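# Fork the loaded pallet into the station seat

## Task

Using the fork, carry the pallet together with its workpieces into the station and leave it lying flat on the seat, between the two side guides and pressed squarely against the back stop. All workpieces must still be upright on the pallet. The result only counts if everything stays in place once the robot no longer supports it.

## Robot and tools

Robot: a single six-joint arm with a rigid steel lifting fork on its flange. The fork has no motor or sensor, so no call contains a tool value; a load stays on only through shape, friction and gravity. Two flat blades (240 mm long, 30 mm wide, 8 mm thick, 110 mm apart) point along the tool point's -y axis. Their load-bearing faces face the tool's -z, so the blades are level when the tool's +z points straight down. If the blades tip nose-down, the load slides off. The tool point sits between the tines at mid-blade length, on the load-bearing plane. The blade tips are 120 mm from it toward -y, and the upright legs behind the load are 120 mm toward +y. A flat block, roughly 9 cm out from the last joint's axis toward the fork's -y, rotates with the fork and can collide with things.

Frames: the scene frame has its origin on the table top directly beneath the arm base. +z is up, and +y is to the left when facing along +x. The base may be slightly tilted. Reported tool position can be a little off, more so at long reach. Joint ranges in rad: shoulder pan -3.142 to 3.142, shoulder lift -6.283 to 6.283, elbow 0.000 to 3.142, wrists 1-3 -6.283 to 6.283. The elbow cannot fully straighten.

execute_actions takes "actions": a list with at most one item, plus an optional "pictures" boolean (images come by default).
- Empty list []: sends nothing and returns the current state.
- Move: {"rows": [[dx, dy, dz, rx, ry, rz], ...], "steps": n}. There is one list of rows for the single arm, 1 to 15 rows, each with six numbers in [-1, 1]. n is 1 to 15 control steps of 1/30 s each, default 15. Row k is applied at step k, and the last row repeats if there are fewer rows than steps. Each row is an offset, not a pose. It is measured in the tool point's own axes from the tool pose printed in the most recent result that shows it. Before any such result exists, it is measured from wherever the arm is when the action begins. Rows are not cumulative: every row is taken from that same reference. Scale: 1.0 equals 0.6 m for dx, dy, dz and 180 degrees for rotation. rx, ry, rz together form a single rotation vector. An all-zero row is not a pause; it pulls the arm back to the reference pose.
- Wait: {"steps": n} with no rows, n up to 300. It sends nothing new and returns after n steps.
A refused call moves nothing.

Motion limits: at each step the commanded pose is clipped to within 100 mm and 16 degrees of the measured pose. Damped inverse kinematics then moves the joints, favouring position over orientation when both can't be met. Commands are smoothed and the arm lags them by about 0.17 s. Joint speed and acceleration are limited, so after a big move the arm may fall short. After the last step it continues only to the last clipped pose, so read the result and send the remainder next. Under load the tool point sags below its target and tilts further with heavier loads. Compare the reported pose with what you sent and correct for it, especially the blade pitch.

Result lines: end_effector_position (m) and end_effector_quat_wxyz, plus linear (m/s) and angular (rad/s) velocities, all in the scene frame. "Hand target" is the pose the controller is currently driving toward. "pose unreachable" means the clearance check altered or blocked the command; a mount block or post under the base counts as part of the arm. HELD marks steps where a row was wholly or partly not sent. Wrist force and Wrist torque [x y z] are in the end effector's axes and include contacts, the held load and inertia. A contact force points from the surface back into the arm. They carry a constant offset (usually under 4 N), noise (std up to 2.4 N) and saturate near 50 N per axis. "no reading" is normal at the start. MOTOR HOT appears from 70 °C. At 85 °C an OVER-TEMPERATURE FAULT brakes the arm until it cools, possibly for minutes. Holding a load heats the motors even while idle.

Faults: if contact torque reaches a joint's limit (pan, lift, elbow 142 N m; wrists 1-3 26.6 N m, held weight included), the arm halts for 10 s and the rest of the call is dropped. The same happens if any outside force on the arm, tool or load reaches 150 N. During that halt the arm yields to the contact.

zoom_image: {"camera": one of "cam_high", "cam_low", "cam_wrist", "region": [x0, y0, x1, y1]} in pixels of that camera's latest image (all 504x504, origin top-left). The region can be at most 504 by 504. It returns an enlarged, more detailed view.

finished_scene: {"scene": current scene number}. Call it only when the pallet is resting on its own in the finished position.

Avoid: knocking or dropping anything off the table, which fails the task. Also avoid tilting the blades nose-down, slams, hard hits, heavy pushing and long idle holds under load. Loose objects may occasionally get a brief push from outside, so check the workpieces before finishing.

Each tool is called in YAML: its name, and indented under it one key for each argument.

## Session

execute_actions:
  actions: []

Scene clock: 0.00 s of 6000.00 s.
end_effector_position=(+1.0905, -0.0861, +0.2725) end_effector_quat_wxyz=(+0.264, +0.025, +0.948, +0.176) end_effector_velocity=(-0.000, +0.000, -0.001) end_effector_angular_velocity=(-0.001, +0.001, +0.000)
Joint positions: [ 0.293 -1.029  0.845 -2.66  -1.644 -1.808]
Joint velocities: [-0.     0.     0.001  0.    -0.001 -0.   ]
Motor temperatures (°C, as the motors report them): [28 26 24 36 30 32]
Wrist force (N, on the end effector, along its own x y z axes, offset not removed): no reading
Wrist torque (N m, same axes, about the end effector's origin, offset not removed): no reading
Hand target: +1.091, -0.086, +0.273; +0.264, +0.025, +0.948, +0.176

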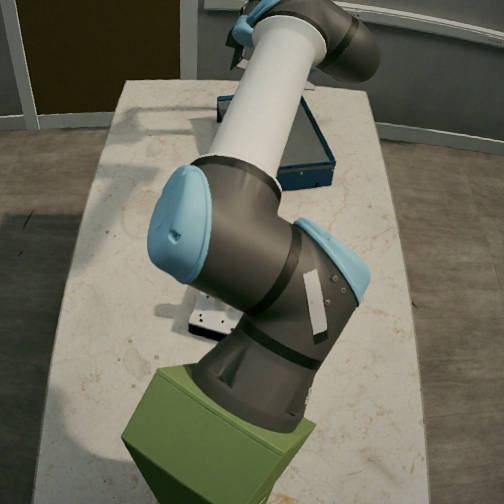

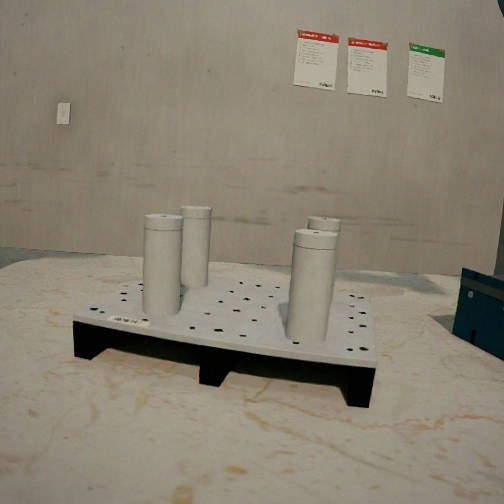

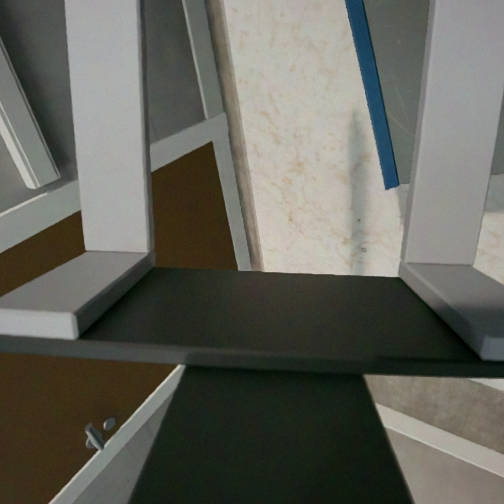

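zoom_image:
  camera: "cam_wrist"
  region: [60, 210, 186, 290]

zoom_image:
  camera: "cam_wrist"
  region: [378, 210, 504, 290]

zoom_image:
  camera: "cam_low"
  region: [60, 190, 400, 420]

zoom_image:
  camera: "cam_high"
  region: [200, 70, 350, 200]

Region (60, 210, 186, 290) of cam_wrist's 504x504 image, scaled by 4.000, with more detail than that image has; it fills the top 320 rows of this view, and the rest is white.

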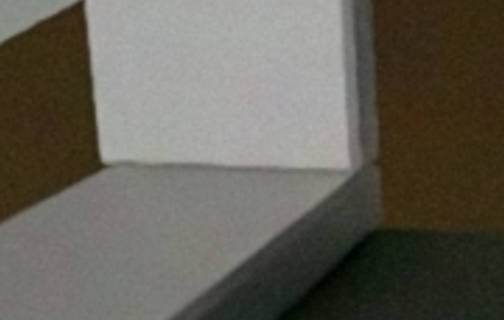

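Region (378, 210, 504, 290) of cam_wrist's 504x504 image, scaled by 4.000, with more detail than that image has; it fills the top 320 rows of this view, and the rest is white.

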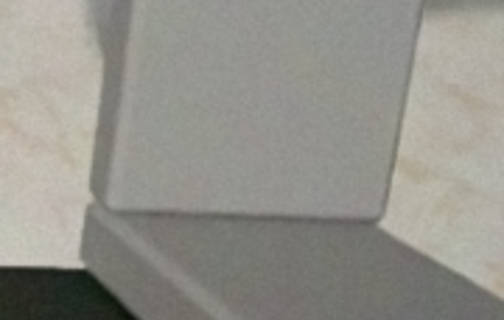

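Region (60, 190, 400, 420) of cam_low's 504x504 image, scaled by 1.482, with more detail than that image has; it fills the top 341 rows of this view, and the rest is white.

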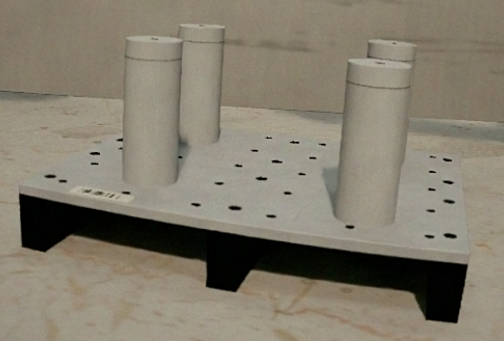

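Region (200, 70, 350, 200) of cam_high's 504x504 image, scaled by 3.360, with more detail than that image has; it fills the top 437 rows of this view, and the rest is white.

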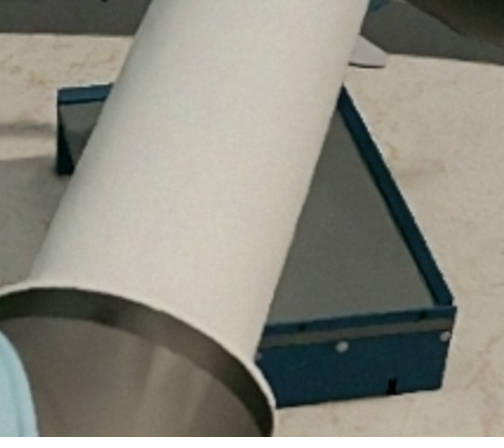

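execute_actions:
  actions:
    - {"rows": [[0.003,0.008,-0.06,0.017,0.033,-0.015],[0.006,0.016,-0.12,0.034,0.066,-0.031],[0.016,0.043,-0.341,0.0942,0.1834,-0.0858]], "steps": 15}
  pictures: false

Scene clock: 10.97 s of 6000.00 s.
end_effector_position=(+1.0080, -0.1247, +0.4248) end_effector_quat_wxyz=(+0.100, -0.104, +0.988, +0.047) end_effector_velocity=(-0.166, -0.027, +0.172) end_effector_angular_velocity=(-0.736, +0.717, +0.396)
Joint positions: [ 0.476 -1.266  0.958 -2.191 -2.109 -1.885]
Joint velocities: [ 0.367 -0.073 -0.096  1.107 -1.025  0.225]
Motor temperatures (°C, as the motors report them): [28 26 24 36 30 32]
Wrist force (N, on the end effector, along its own x y z axes, offset not removed): [0.1 0.0 -4.1]
Wrist torque (N m, same axes, about the end effector's origin, offset not removed): [-0.23 0.19 0.18]
Hand target: +0.988, -0.129, +0.445; +0.043, -0.132, +0.990, +0.002
Off the commanded pose: 0.035 m, 13 deg.
Steps of this call (steps 1 to 90: nothing new was sent; then 7.47 s passed at rest; steps 91 to 105: all 15 steps of this action). Readings (end_effector_position):
91: (+1.0905, -0.0861, +0.2726)
92: (+1.0899, -0.0856, +0.2755)
94: (+1.0825, -0.0877, +0.2953)
98: (+1.0577, -0.1044, +0.3498)
105: the state above

execute_actions:
  actions:
    - {"rows": [[0.045,0.011,-0.035,0.0226,0.0668,-0.0054]], "steps": 15}
  pictures: false

execute_actions:
  actions:
    - {"steps": 6}

Scene clock: 12.37 s of 6000.00 s.
end_effector_position=(+0.9770, -0.1261, +0.4404) end_effector_quat_wxyz=(+0.002, -0.113, +0.994, -0.000) end_effector_velocity=(-0.001, +0.000, +0.000) end_effector_angular_velocity=(-0.001, +0.023, -0.010)
Joint positions: [ 0.527 -1.214  0.825 -1.858 -2.266 -1.728]
Joint velocities: [ 0.001  0.019 -0.048  0.059 -0.001  0.031]
Motor temperatures (°C, as the motors report them): [28 26 24 36 30 32]
Wrist force (N, on the end effector, along its own x y z axes, offset not removed): [-1.8 1.1 1.4]
Wrist torque (N m, same axes, about the end effector's origin, offset not removed): [0.54 0.33 0.41]
Hand target: +0.977, -0.126, +0.440; +0.001, -0.113, +0.994, -0.000
Off the commanded pose: 0.000 m, 0 deg.
Steps of this call (steps 1 to 27: nothing new was sent; steps 28 to 42: all 15 steps of this action). Readings (end_effector_position):
28: (+0.9878, -0.1291, +0.4451)
29: (+0.9877, -0.1287, +0.4449)
31: (+0.9841, -0.1278, +0.4435)
35: (+0.9786, -0.1266, +0.4414)
42: the state above

Scene clock: 12.57 s of 6000.00 s.
end_effector_position=(+0.9769, -0.1260, +0.4403) end_effector_quat_wxyz=(+0.001, -0.113, +0.994, -0.000) end_effector_velocity=(-0.000, -0.000, -0.000) end_effector_angular_velocity=(+0.001, +0.004, -0.001)
Joint positions: [ 0.527 -1.212  0.821 -1.852 -2.265 -1.725]
Joint velocities: [-0.     0.002 -0.006  0.009  0.001  0.004]
Motor temperatures (°C, as the motors report them): [28 26 24 36 30 32]
Wrist force (N, on the end effector, along its own x y z axes, offset not removed): [-0.3 0.4 0.9]
Wrist torque (N m, same axes, about the end effector's origin, offset not removed): [0.37 -0.05 0.14]
Hand target: +0.977, -0.126, +0.440; +0.001, -0.113, +0.994, -0.000
Off the commanded pose: 0.000 m, 0 deg.
Steps of this call (steps 1 to 6: nothing new was sent). Readings (end_effector_position):
1: (+0.9769, -0.1261, +0.4403)
2: (+0.9769, -0.1260, +0.4403)
4: (+0.9769, -0.1260, +0.4403)
6: the state above

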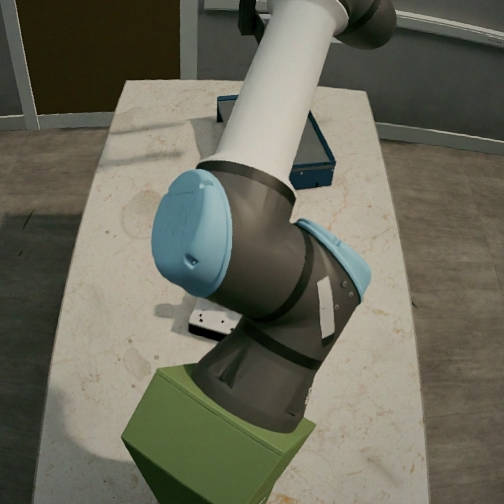

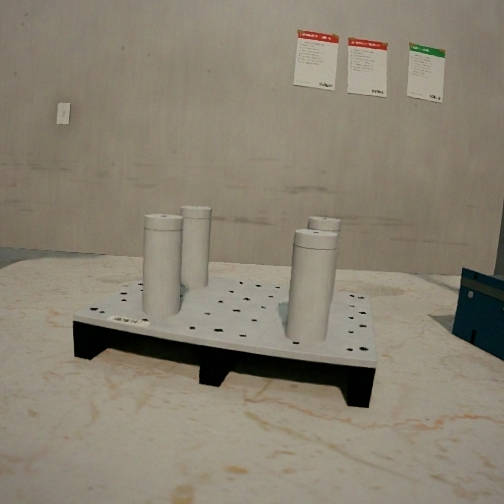

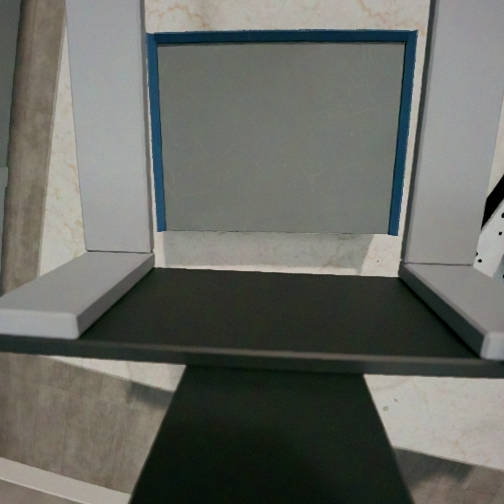

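zoom_image:
  camera: "cam_wrist"
  region: [130, 20, 200, 70]

zoom_image:
  camera: "cam_wrist"
  region: [370, 20, 440, 70]

zoom_image:
  camera: "cam_wrist"
  region: [140, 205, 210, 255]

zoom_image:
  camera: "cam_wrist"
  region: [350, 205, 420, 255]

zoom_image:
  camera: "cam_wrist"
  region: [40, 0, 166, 40]

Region (130, 20, 200, 70) of cam_wrist's 504x504 image, scaled by 7.200, with more detail than that image has; it fills the top 360 rows of this view, and the rest is white.

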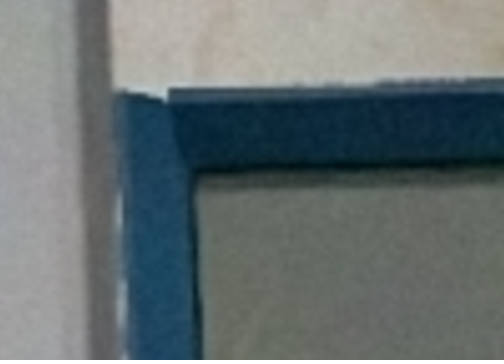

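Region (370, 20, 440, 70) of cam_wrist's 504x504 image, scaled by 7.200, with more detail than that image has; it fills the top 360 rows of this view, and the rest is white.

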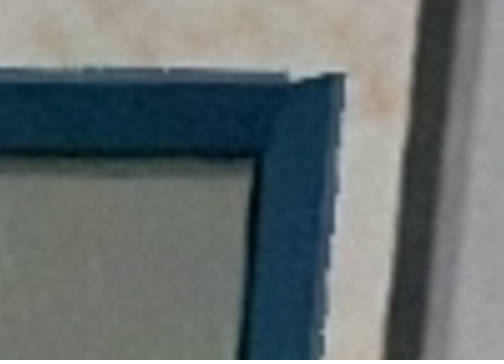

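Region (140, 205, 210, 255) of cam_wrist's 504x504 image, scaled by 7.200, with more detail than that image has; it fills the top 360 rows of this view, and the rest is white.

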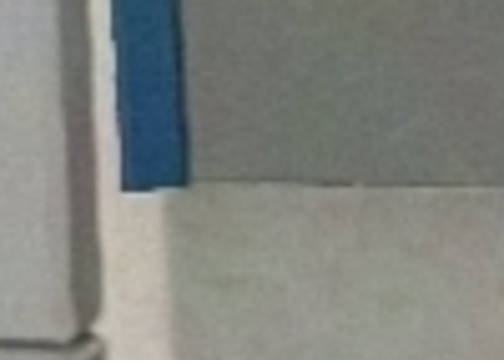

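Region (350, 205, 420, 255) of cam_wrist's 504x504 image, scaled by 7.200, with more detail than that image has; it fills the top 360 rows of this view, and the rest is white.

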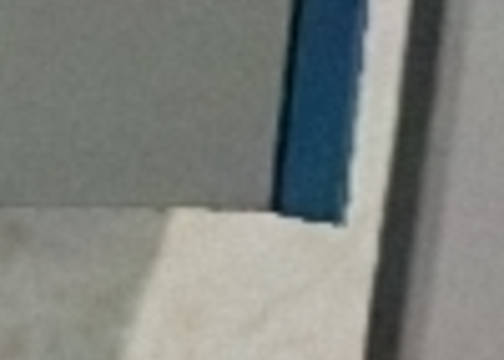

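Region (40, 0, 166, 40) of cam_wrist's 504x504 image, scaled by 4.000, with more detail than that image has; it fills the top 160 rows of this view, and the rest is white.

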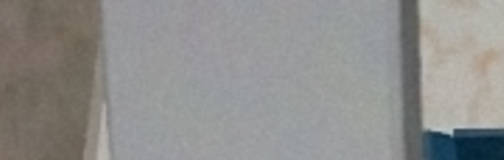

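execute_actions:
  actions:
    - {"rows": [[0.06,0.05,0.01,0,0,0.02],[0.12,0.10,0.02,0,0,0.04],[0.683,0.575,0.117,0,0,0.06],[0.683,0.575,0.117,0,0,0.08],[0.683,0.575,0.117,0,0,0.10],[0.683,0.575,0.117,0,0,0.12],[0.683,0.575,0.117,0,0,0.14],[0.683,0.575,0.117,0,0,0.15]], "steps": 15}
  pictures: false

execute_actions:
  actions:
    - {"rows": [[0.55,0.146,0.074,0,0,0.01]], "steps": 15}
  pictures: false

Scene clock: 16.57 s of 6000.00 s.
end_effector_position=(+0.8246, -0.0242, +0.4075) end_effector_quat_wxyz=(-0.010, +0.104, +0.995, +0.005) end_effector_velocity=(-0.381, +0.206, -0.065) end_effector_angular_velocity=(-0.080, +0.076, -0.468)
Joint positions: [ 0.628 -1.26   1.176 -2.062 -2.309 -1.164]
Joint velocities: [ 0.225 -0.218  1.092 -0.591 -0.178  0.8  ]
Motor temperatures (°C, as the motors report them): [28 26 24 36 30 32]
Wrist force (N, on the end effector, along its own x y z axes, offset not removed): [-1.8 1.8 1.3]
Wrist torque (N m, same axes, about the end effector's origin, offset not removed): [0.58 0.11 0.34]
Hand target: +0.763, +0.006, +0.395; -0.018, +0.125, +0.992, -0.002
Off the commanded pose: 0.356 m, 3 deg; position clipped at the last step of the last action.
Steps of this call (steps 1 to 90: nothing new was sent; then 0.50 s passed at rest; steps 91 to 105: all 15 steps of this action). Readings (end_effector_position):
91: (+0.9768, -0.1259, +0.4403)
92: (+0.9756, -0.1254, +0.4420)
94: (+0.9592, -0.1137, +0.4407)
98: (+0.9116, -0.0781, +0.4258)
105: the state above

Scene clock: 17.07 s of 6000.00 s.
end_effector_position=(+0.7590, +0.0133, +0.3967) end_effector_quat_wxyz=(-0.018, +0.122, +0.992, +0.003) end_effector_velocity=(-0.002, +0.001, -0.002) end_effector_angular_velocity=(-0.001, +0.007, +0.006)
Joint positions: [ 0.672 -1.295  1.365 -2.161 -2.33  -1.063]
Joint velocities: [-0.     0.002  0.004  0.003  0.     0.   ]
Motor temperatures (°C, as the motors report them): [28 26 24 36 30 32]
Wrist force (N, on the end effector, along its own x y z axes, offset not removed): [0.4 2.0 0.6]
Wrist torque (N m, same axes, about the end effector's origin, offset not removed): [0.56 -0.03 0.02]
Hand target: +0.759, +0.014, +0.396; -0.018, +0.122, +0.992, +0.003
Off the commanded pose: 0.268 m, 1 deg; position clipped at the last step of the last action.
Steps of this call (steps 1 to 15: all 15 steps of this action). Readings (end_effector_position):
1: (+0.8117, -0.0172, +0.4053)
2: (+0.7985, -0.0097, +0.4029)
4: (+0.7720, +0.0060, +0.3984)
6: (+0.7551, +0.0156, +0.3943) HELD
7: (+0.7571, +0.0146, +0.3952) HELD
8: (+0.7584, +0.0137, +0.3963) HELD
9: (+0.7587, +0.0135, +0.3965) HELD
10: (+0.7590, +0.0133, +0.3967) HELD
11: (+0.7590, +0.0133, +0.3967) HELD
12: (+0.7590, +0.0133, +0.3967) HELD
13: (+0.7590, +0.0133, +0.3967) HELD
14: (+0.7590, +0.0133, +0.3967) HELD
15: the state above HELD
pose unreachable: on one or more control steps of this call an arm could not follow its commanded pose, so it was not sent that pose on those steps. On the call's last step it was still not sent that pose. It may still have moved: this result reports where it is.
cause: the commanded pose would bring two parts of the arm too close to each other (joints 4 (wrist 1) to 6 (wrist 3) lie between them).

execute_actions:
  actions: []

Scene clock: 17.77 s of 6000.00 s.
end_effector_position=(+0.7587, +0.0135, +0.3964) end_effector_quat_wxyz=(-0.018, +0.122, +0.992, +0.003) end_effector_velocity=(-0.001, +0.001, -0.001) end_effector_angular_velocity=(+0.000, +0.002, +0.002)
Joint positions: [ 0.672 -1.295  1.366 -2.161 -2.329 -1.063]
Joint velocities: [ 0.     0.     0.002  0.001  0.    -0.   ]
Motor temperatures (°C, as the motors report them): [28 26 24 36 30 32]
Wrist force (N, on the end effector, along its own x y z axes, offset not removed): [0.0 1.7 -1.2]
Wrist torque (N m, same axes, about the end effector's origin, offset not removed): [0.23 -0.06 0.05]
Hand target: +0.759, +0.014, +0.396; -0.018, +0.122, +0.992, +0.003
Off the commanded pose: 0.268 m, 1 deg; position clipped at the last step of the last action.
Steps of this call (steps 1 to 21: nothing new was sent). Readings (end_effector_position):
1: (+0.7590, +0.0133, +0.3967)
2: (+0.7589, +0.0133, +0.3966)
4: (+0.7588, +0.0134, +0.3966)
8: (+0.7588, +0.0135, +0.3965)
21: the state above

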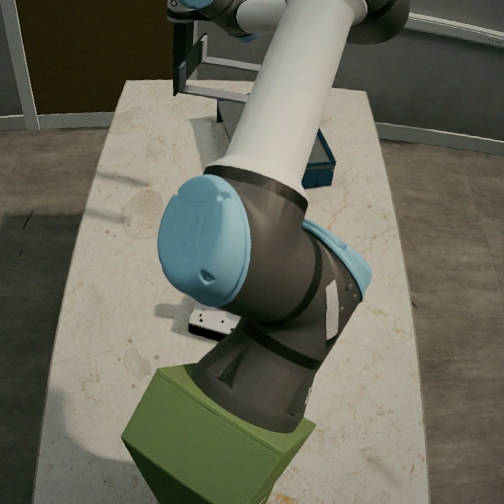

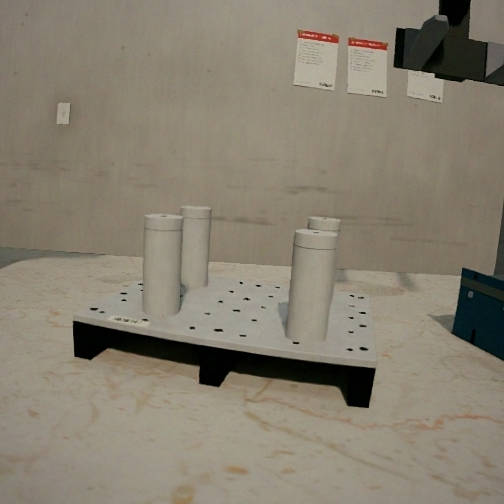

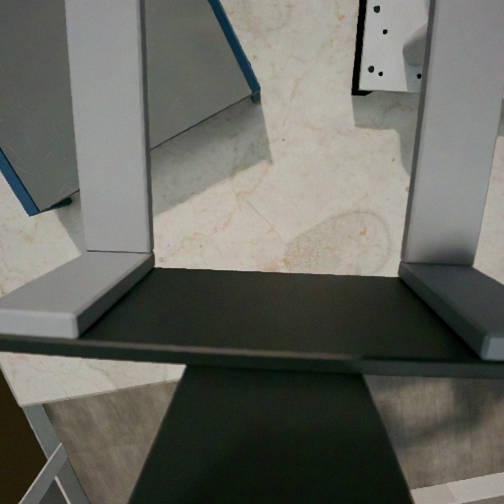

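zoom_image:
  camera: "cam_wrist"
  region: [335, 0, 440, 105]

Region (335, 0, 440, 105) of cam_wrist's 504x504 image, scaled by 4.800, with more detail than that image has.

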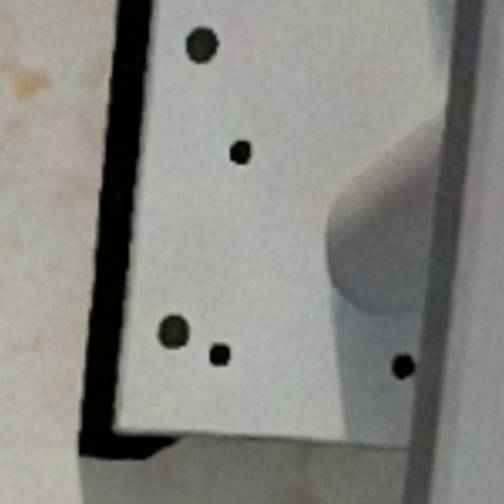

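execute_actions:
  actions:
    - {"rows": [[0,0,0.005,0.001,-0.005,-0.04],[0.005,0.003,0.015,0.002,-0.01,-0.08],[0.015,0.009,0.03,0.0023,-0.0114,-0.10],[0.03,0.017,0.045,0.0023,-0.0114,-0.10],[0.048,0.028,0.06,0.0023,-0.0114,-0.10],[0.066,0.038,0.075,0.0023,-0.0114,-0.10],[0.084,0.048,0.09,0.0023,-0.0114,-0.10],[0.102,0.059,0.105,0.0023,-0.0114,-0.10],[0.12,0.069,0.12,0.0023,-0.0114,-0.10],[0.138,0.079,0.134,0.0023,-0.0114,-0.10],[0.156,0.09,0.148,0.0023,-0.0114,-0.10],[0.174,0.10,0.162,0.0023,-0.0114,-0.10],[0.192,0.11,0.176,0.0023,-0.0114,-0.10],[0.21,0.12,0.19,0.0023,-0.0114,-0.10],[0.228,0.131,0.204,0.0023,-0.0114,-0.10]], "steps": 15}
  pictures: false

Scene clock: 29.00 s of 6000.00 s.
end_effector_position=(+0.7532, +0.0190, +0.3899) end_effector_quat_wxyz=(-0.020, +0.106, +0.994, +0.002) end_effector_velocity=(-0.038, +0.037, -0.039) end_effector_angular_velocity=(-0.011, +0.028, +0.171)
Joint positions: [ 0.675 -1.292  1.394 -2.182 -2.333 -1.087]
Joint velocities: [ 0.02   0.023  0.167 -0.128 -0.019 -0.115]
Motor temperatures (°C, as the motors report them): [28 26 24 36 30 32]
Wrist force (N, on the end effector, along its own x y z axes, offset not removed): [-1.0 0.7 -1.0]
Wrist torque (N m, same axes, about the end effector's origin, offset not removed): [0.13 0.19 0.31]
Hand target: +0.748, +0.024, +0.384; -0.022, +0.093, +0.995, +0.000
Off the commanded pose: 0.190 m, 16 deg; position and orientation clipped at the last step of the last action.
Steps of this call (steps 1 to 90: nothing new was sent; then 7.73 s passed at rest; steps 91 to 105: all 15 steps of this action). Readings (end_effector_position):
91: (+0.7587, +0.0135, +0.3964)
92: (+0.7587, +0.0135, +0.3964)
94: (+0.7587, +0.0136, +0.3963)
98: (+0.7582, +0.0139, +0.3956)
105: the state above

execute_actions:
  actions:
    - {"rows": [[-0.057,0.017,0.01,0,-0.006,-0.092]], "steps": 9}
  pictures: false

Scene clock: 30.07 s of 6000.00 s.
end_effector_position=(+0.7303, +0.0465, +0.3609) end_effector_quat_wxyz=(-0.019, +0.011, +1.000, -0.002) end_effector_velocity=(+0.075, -0.037, +0.035) end_effector_angular_velocity=(+0.011, -0.038, +0.143)
Joint positions: [ 0.694 -1.277  1.544 -2.328 -2.354 -1.252]
Joint velocities: [-0.013 -0.045 -0.106  0.084 -0.    -0.198]
Motor temperatures (°C, as the motors report them): [28 26 24 36 30 32]
Wrist force (N, on the end effector, along its own x y z axes, offset not removed): [0.5 1.9 -0.8]
Wrist torque (N m, same axes, about the end effector's origin, offset not removed): [0.30 -0.09 -0.06]
Hand target: +0.741, +0.041, +0.366; -0.017, +0.000, +1.000, -0.002
Off the commanded pose: 0.067 m, 6 deg.
Steps of this call (steps 1 to 23: nothing new was sent; steps 24 to 32: all 9 steps of this action). Readings (end_effector_position):
24: (+0.7196, +0.0502, +0.3575)
25: (+0.7189, +0.0510, +0.3567)
27: (+0.7200, +0.0511, +0.3565)
31: (+0.7278, +0.0477, +0.3598)
32: the state above

execute_actions:
  actions:
    - {"rows": [[0.28,0.25,0.262,-0.001,-0.012,-0.04]], "steps": 15}
  pictures: false

Scene clock: 31.53 s of 6000.00 s.
end_effector_position=(+0.6259, +0.1410, +0.2660) end_effector_quat_wxyz=(-0.021, -0.051, +0.998, -0.000) end_effector_velocity=(-0.370, +0.259, -0.251) end_effector_angular_velocity=(+0.007, -0.005, +0.011)
Joint positions: [ 0.726 -1.082  1.768 -2.713 -2.366 -1.333]
Joint velocities: [ 0.111  0.726  0.458 -1.093 -0.044  0.124]
Motor temperatures (°C, as the motors report them): [28 26 24 36 30 32]
Wrist force (N, on the end effector, along its own x y z axes, offset not removed): [0.8 2.1 0.6]
Wrist torque (N m, same axes, about the end effector's origin, offset not removed): [0.52 -0.02 0.03]
Hand target: +0.571, +0.178, +0.230; -0.019, -0.050, +0.999, +0.001
Off the commanded pose: 0.105 m, 2 deg; position clipped at the last step of the last action.
Steps of this call (steps 1 to 29: nothing new was sent; steps 30 to 44: all 15 steps of this action). Readings (end_effector_position):
30: (+0.7877, +0.0218, +0.3827)
31: (+0.7856, +0.0249, +0.3807)
33: (+0.7641, +0.0436, +0.3630)
37: (+0.7141, +0.0795, +0.3266)
44: the state above

execute_actions:
  actions:
    - {"rows": [[0.10,0.114,0.105,0,-0.0133,0],[0.11,0.125,0.12,0,-0.0133,0.004],[0.117,0.134,0.14,0,-0.0133,0.010],[0.117,0.134,0.162,0,-0.0133,0.018],[0.117,0.134,0.184,0,-0.0133,0.026],[0.117,0.134,0.206,0,-0.0133,0.034],[0.117,0.134,0.228,-0.001,-0.0133,0.043],[0.117,0.134,0.25,-0.001,-0.0133,0.052],[0.117,0.134,0.272,-0.001,-0.0133,0.061],[0.117,0.134,0.294,-0.001,-0.0133,0.070],[0.117,0.134,0.316,-0.001,-0.0133,0.079],[0.117,0.134,0.338,-0.0015,-0.0133,0.088],[0.117,0.134,0.358,-0.0015,-0.0133,0.097],[0.117,0.134,0.378,-0.0018,-0.0133,0.108],[0.117,0.134,0.3955,-0.0018,-0.0133,0.1186]], "steps": 15}
  pictures: false

execute_actions:
  actions:
    - {"steps": 15}

Scene clock: 34.07 s of 6000.00 s.
end_effector_position=(+0.5345, +0.2086, +0.0919) end_effector_quat_wxyz=(-0.004, +0.069, +0.998, +0.003) end_effector_velocity=(-0.028, +0.002, -0.367) end_effector_angular_velocity=(+0.003, -0.036, -0.827)
Joint positions: [ 0.618 -0.673  1.655 -3.15  -2.312 -1.256]
Joint velocities: [-0.429  0.595 -0.632 -0.345  0.243  0.307]
Motor temperatures (°C, as the motors report them): [28 26 24 36 30 32]
Wrist force (N, on the end effector, along its own x y z axes, offset not removed): [0.1 2.4 1.6]
Wrist torque (N m, same axes, about the end effector's origin, offset not removed): [0.75 0.08 0.03]
Hand target: +0.532, +0.209, +0.040; -0.000, +0.131, +0.991, +0.003
Off the commanded pose: 0.060 m, 8 deg.
Steps of this call (steps 1 to 61: nothing new was sent; steps 62 to 76: all 15 steps of this action). Readings (end_effector_position):
62: (+0.5711, +0.1779, +0.2295)
63: (+0.5706, +0.1793, +0.2286)
65: (+0.5622, +0.1899, +0.2172)
69: (+0.5453, +0.2046, +0.1774)
76: the state above

Scene clock: 34.57 s of 6000.00 s.
end_effector_position=(+0.5317, +0.2089, +0.0408) end_effector_quat_wxyz=(-0.000, +0.131, +0.991, +0.003) end_effector_velocity=(-0.000, +0.001, -0.003) end_effector_angular_velocity=(+0.002, -0.001, -0.007)
Joint positions: [ 0.559 -0.591  1.558 -3.189 -2.278 -1.203]
Joint velocities: [-0.003  0.006 -0.007 -0.002  0.003  0.004]
Motor temperatures (°C, as the motors report them): [28 26 24 36 30 32]
Wrist force (N, on the end effector, along its own x y z axes, offset not removed): [0.6 0.0 0.8]
Wrist torque (N m, same axes, about the end effector's origin, offset not removed): [0.32 -0.12 0.04]
Hand target: +0.532, +0.209, +0.040; -0.000, +0.131, +0.991, +0.003
Off the commanded pose: 0.012 m, 1 deg.
Steps of this call (steps 1 to 15: nothing new was sent). Readings (end_effector_position):
1: (+0.5337, +0.2087, +0.0797)
2: (+0.5331, +0.2088, +0.0690)
4: (+0.5325, +0.2089, +0.0550)
8: (+0.5319, +0.2089, +0.0442)
15: the state above

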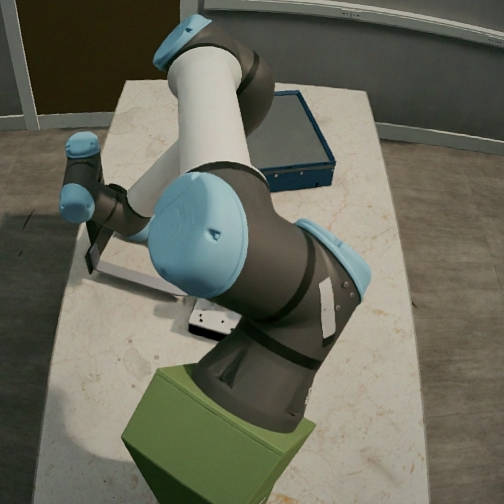

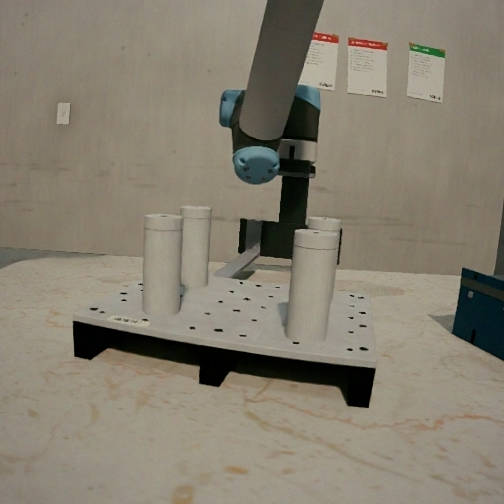

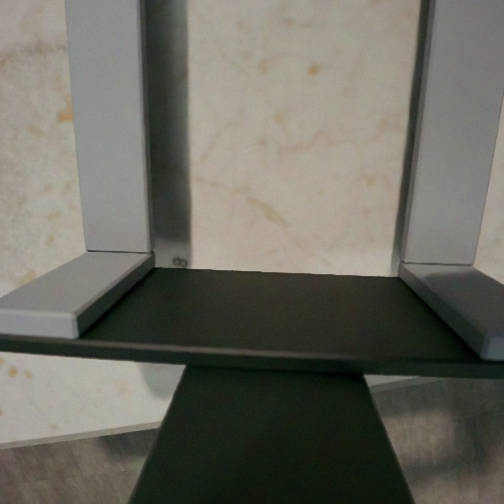

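execute_actions:
  actions:
    - {"rows": [[-0.008,0,0.025,0.002,0,0.0025],[-0.008,0,0.025,0.002,0,0.0025],[-0.008,-0.003,0.025,0.002,0,0.0025],[-0.008,-0.008,0.025,0.002,0,0.0025],[-0.008,-0.016,0.025,0.002,0,0.0025],[-0.008,-0.027,0.025,0.002,0,0.0025],[-0.008,-0.04,0.025,0.002,0,0.0025],[-0.008,-0.055,0.025,0.002,0,0.0025],[-0.0075,-0.07,0.0245,0.002,0,0.0025],[-0.0075,-0.085,0.0245,0.002,0,0.0025],[-0.007,-0.10,0.0245,0.002,0,0.0025],[-0.007,-0.115,0.0245,0.002,0,0.0025],[-0.007,-0.13,0.024,0.002,0,0.0025],[-0.007,-0.145,0.024,0.002,0,0.0025],[-0.007,-0.16,0.024,0.002,0,0.0025]], "steps": 15}

Scene clock: 36.93 s of 6000.00 s.
end_effector_position=(+0.5216, +0.1522, +0.0255) end_effector_quat_wxyz=(-0.002, +0.136, +0.991, -0.003) end_effector_velocity=(-0.066, -0.239, -0.001) end_effector_angular_velocity=(-0.023, +0.018, -0.010)
Joint positions: [ 0.477 -0.641  1.66  -3.286 -2.238 -1.27 ]
Joint velocities: [-0.299 -0.313  0.58  -0.424  0.169 -0.267]
Motor temperatures (°C, as the motors report them): [28 26 24 36 30 32]
Wrist force (N, on the end effector, along its own x y z axes, offset not removed): [-1.6 1.2 1.5]
Wrist torque (N m, same axes, about the end effector's origin, offset not removed): [0.45 0.21 0.37]
Hand target: +0.511, +0.118, +0.026; -0.003, +0.136, +0.991, -0.004
Off the commanded pose: 0.039 m, 0 deg.
Steps of this call (steps 1 to 56: nothing new was sent; steps 57 to 71: all 15 steps of this action). Readings (end_effector_position):
57: (+0.5316, +0.2088, +0.0404)
58: (+0.5319, +0.2087, +0.0388)
60: (+0.5336, +0.2079, +0.0331)
64: (+0.5334, +0.1993, +0.0275)
71: the state above

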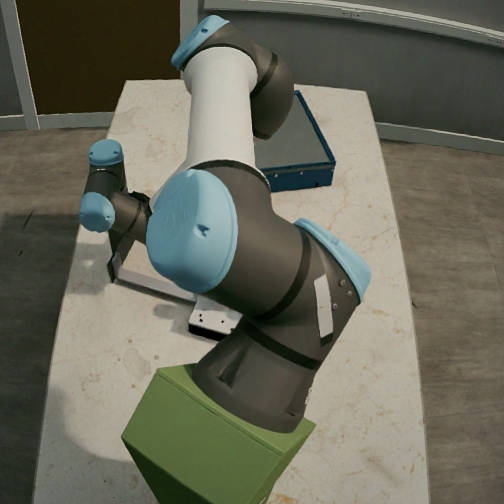

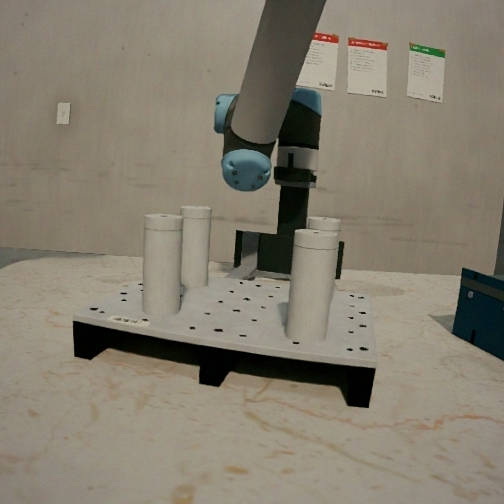

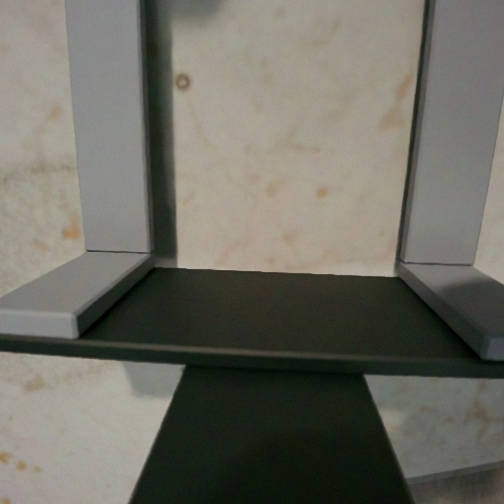

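execute_actions:
  actions:
    - {"rows": [[0,-0.074,-0.002,-0.002,-0.001,-0.0007],[0,-0.09,-0.002,-0.002,-0.001,-0.0007],[0,-0.109,-0.002,-0.002,-0.001,-0.0007],[0,-0.128,-0.002,-0.002,-0.001,-0.0007],[0,-0.147,-0.002,-0.002,-0.001,-0.0007],[0,-0.166,-0.002,-0.002,-0.001,-0.0007],[0,-0.185,-0.002,-0.002,-0.001,-0.0007],[0,-0.204,-0.002,-0.002,-0.001,-0.0007],[0,-0.223,-0.002,-0.002,-0.001,-0.0007],[0,-0.242,-0.002,-0.002,-0.001,-0.0007],[0,-0.261,-0.002,-0.002,-0.001,-0.0007],[0,-0.28,-0.002,-0.002,-0.001,-0.0007],[0,-0.297,-0.002,-0.002,-0.001,-0.0007],[0,-0.31,-0.002,-0.002,-0.001,-0.0007],[0,-0.319,-0.002,-0.002,-0.001,-0.0007]], "steps": 15}
  pictures: false

execute_actions:
  actions:
    - {"steps": 13}

Scene clock: 38.97 s of 6000.00 s.
end_effector_position=(+0.4810, +0.0083, +0.0282) end_effector_quat_wxyz=(-0.003, +0.138, +0.990, -0.005) end_effector_velocity=(-0.088, -0.294, +0.006) end_effector_angular_velocity=(-0.012, +0.009, -0.003)
Joint positions: [ 0.267 -0.822  1.98  -3.526 -2.1   -1.452]
Joint velocities: [-0.501 -0.346  0.57  -0.42   0.345 -0.398]
Motor temperatures (°C, as the motors report them): [28 26 24 36 30 32]
Wrist force (N, on the end effector, along its own x y z axes, offset not removed): [-0.5 -0.6 0.3]
Wrist torque (N m, same axes, about the end effector's origin, offset not removed): [0.26 0.11 0.17]
Hand target: +0.469, -0.029, +0.029; -0.003, +0.137, +0.991, -0.005
Off the commanded pose: 0.042 m, 1 deg.
Steps of this call (steps 1 to 46: nothing new was sent; steps 47 to 61: all 15 steps of this action). Readings (end_effector_position):
47: (+0.5107, +0.1175, +0.0261)
48: (+0.5106, +0.1166, +0.0262)
50: (+0.5094, +0.1093, +0.0265)
54: (+0.5013, +0.0786, +0.0269)
61: the state above

Scene clock: 39.40 s of 6000.00 s.
end_effector_position=(+0.4696, -0.0282, +0.0293) end_effector_quat_wxyz=(-0.003, +0.137, +0.991, -0.005) end_effector_velocity=(-0.002, -0.005, +0.000) end_effector_angular_velocity=(+0.000, +0.001, +0.000)
Joint positions: [ 0.202 -0.866  2.052 -3.58  -2.052 -1.505]
Joint velocities: [-0.009 -0.005  0.01  -0.008  0.007 -0.007]
Motor temperatures (°C, as the motors report them): [28 26 24 36 30 32]
Wrist force (N, on the end effector, along its own x y z axes, offset not removed): [-1.5 1.1 0.3]
Wrist torque (N m, same axes, about the end effector's origin, offset not removed): [0.35 0.31 0.29]
Hand target: +0.469, -0.029, +0.029; -0.003, +0.137, +0.991, -0.005
Off the commanded pose: 0.004 m, 1 deg.
Steps of this call (steps 1 to 13: nothing new was sent). Readings (end_effector_position):
1: (+0.4782, -0.0011, +0.0283)
2: (+0.4758, -0.0089, +0.0285)
4: (+0.4727, -0.0187, +0.0288)
8: (+0.4703, -0.0261, +0.0292)
13: the state above

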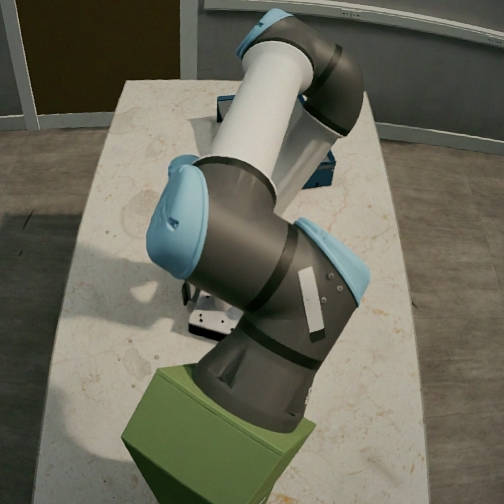

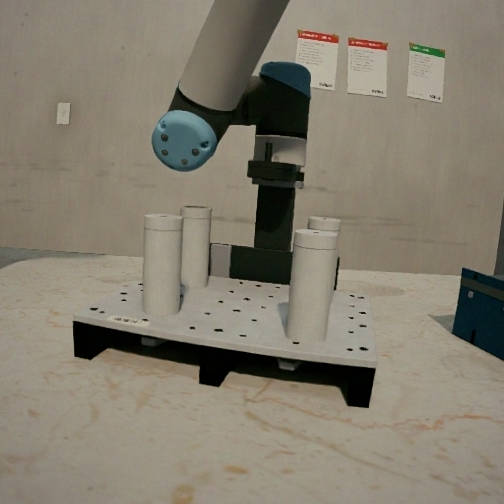

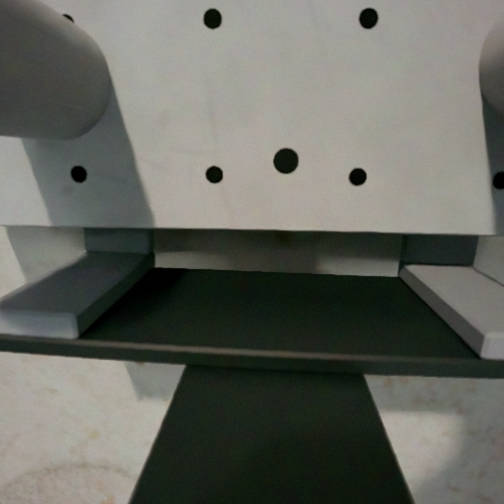

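execute_actions:
  actions:
    - {"rows": [[0.001,-0.005,-0.001,-0.001,-0.0015,-0.001],[0.002,-0.010,-0.002,-0.002,-0.0015,-0.002],[0.003,-0.015,-0.003,-0.0025,-0.0015,-0.0033],[0.003,-0.019,-0.004,-0.0025,-0.0015,-0.0033],[0.003,-0.022,-0.005,-0.0025,-0.0015,-0.0033],[0.003,-0.0245,-0.006,-0.0025,-0.0015,-0.0033],[0.003,-0.0245,-0.007,-0.0025,-0.0015,-0.0033],[0.003,-0.0245,-0.008,-0.0025,-0.0015,-0.0033],[0.003,-0.0245,-0.010,-0.0025,-0.0015,-0.0033],[0.003,-0.0245,-0.012,-0.0025,-0.0015,-0.0033],[0.003,-0.0245,-0.013,-0.0025,-0.0015,-0.0033]], "steps": 14}

Scene clock: 41.80 s of 6000.00 s.
end_effector_position=(+0.4641, -0.0413, +0.0359) end_effector_quat_wxyz=(-0.000, +0.132, +0.991, -0.002) end_effector_velocity=(-0.002, -0.006, +0.013) end_effector_angular_velocity=(+0.002, -0.003, +0.002)
Joint positions: [ 0.179 -0.893  2.098 -3.613 -2.028 -1.534]
Joint velocities: [-0.    -0.035  0.036 -0.004  0.003 -0.003]
Motor temperatures (°C, as the motors report them): [28 26 24 36 30 32]
Wrist force (N, on the end effector, along its own x y z axes, offset not removed): [-0.8 1.0 -0.6]
Wrist torque (N m, same axes, about the end effector's origin, offset not removed): [0.26 0.18 0.28]
Hand target: +0.464, -0.042, +0.037; +0.000, +0.132, +0.991, -0.002
Off the commanded pose: 0.001 m, 0 deg.
Steps of this call (steps 1 to 58: nothing new was sent; steps 59 to 72: all 14 steps of this action). Readings (end_effector_position):
59: (+0.4694, -0.0287, +0.0294)
60: (+0.4692, -0.0290, +0.0294)
62: (+0.4682, -0.0312, +0.0300)
66: (+0.4653, -0.0378, +0.0319)
72: the state above

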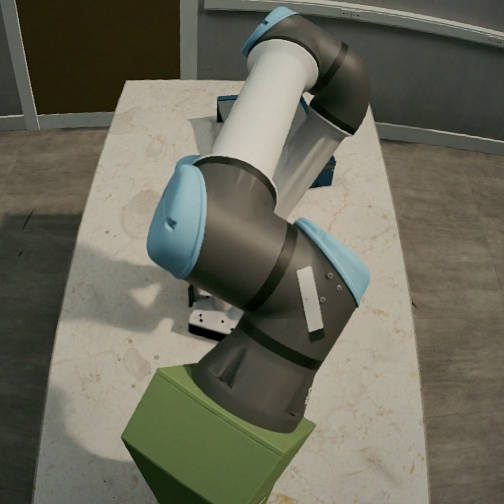

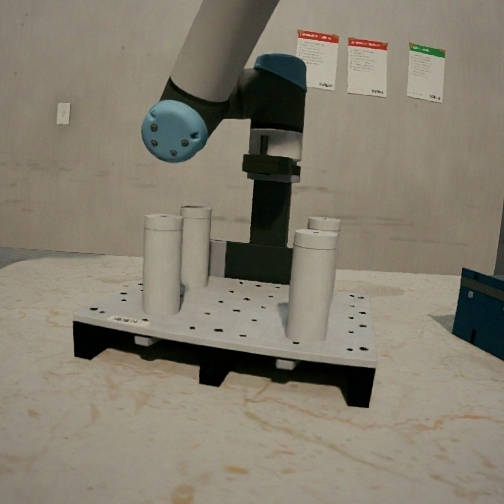

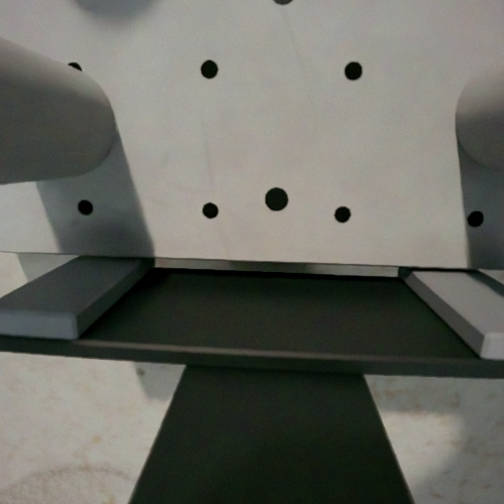

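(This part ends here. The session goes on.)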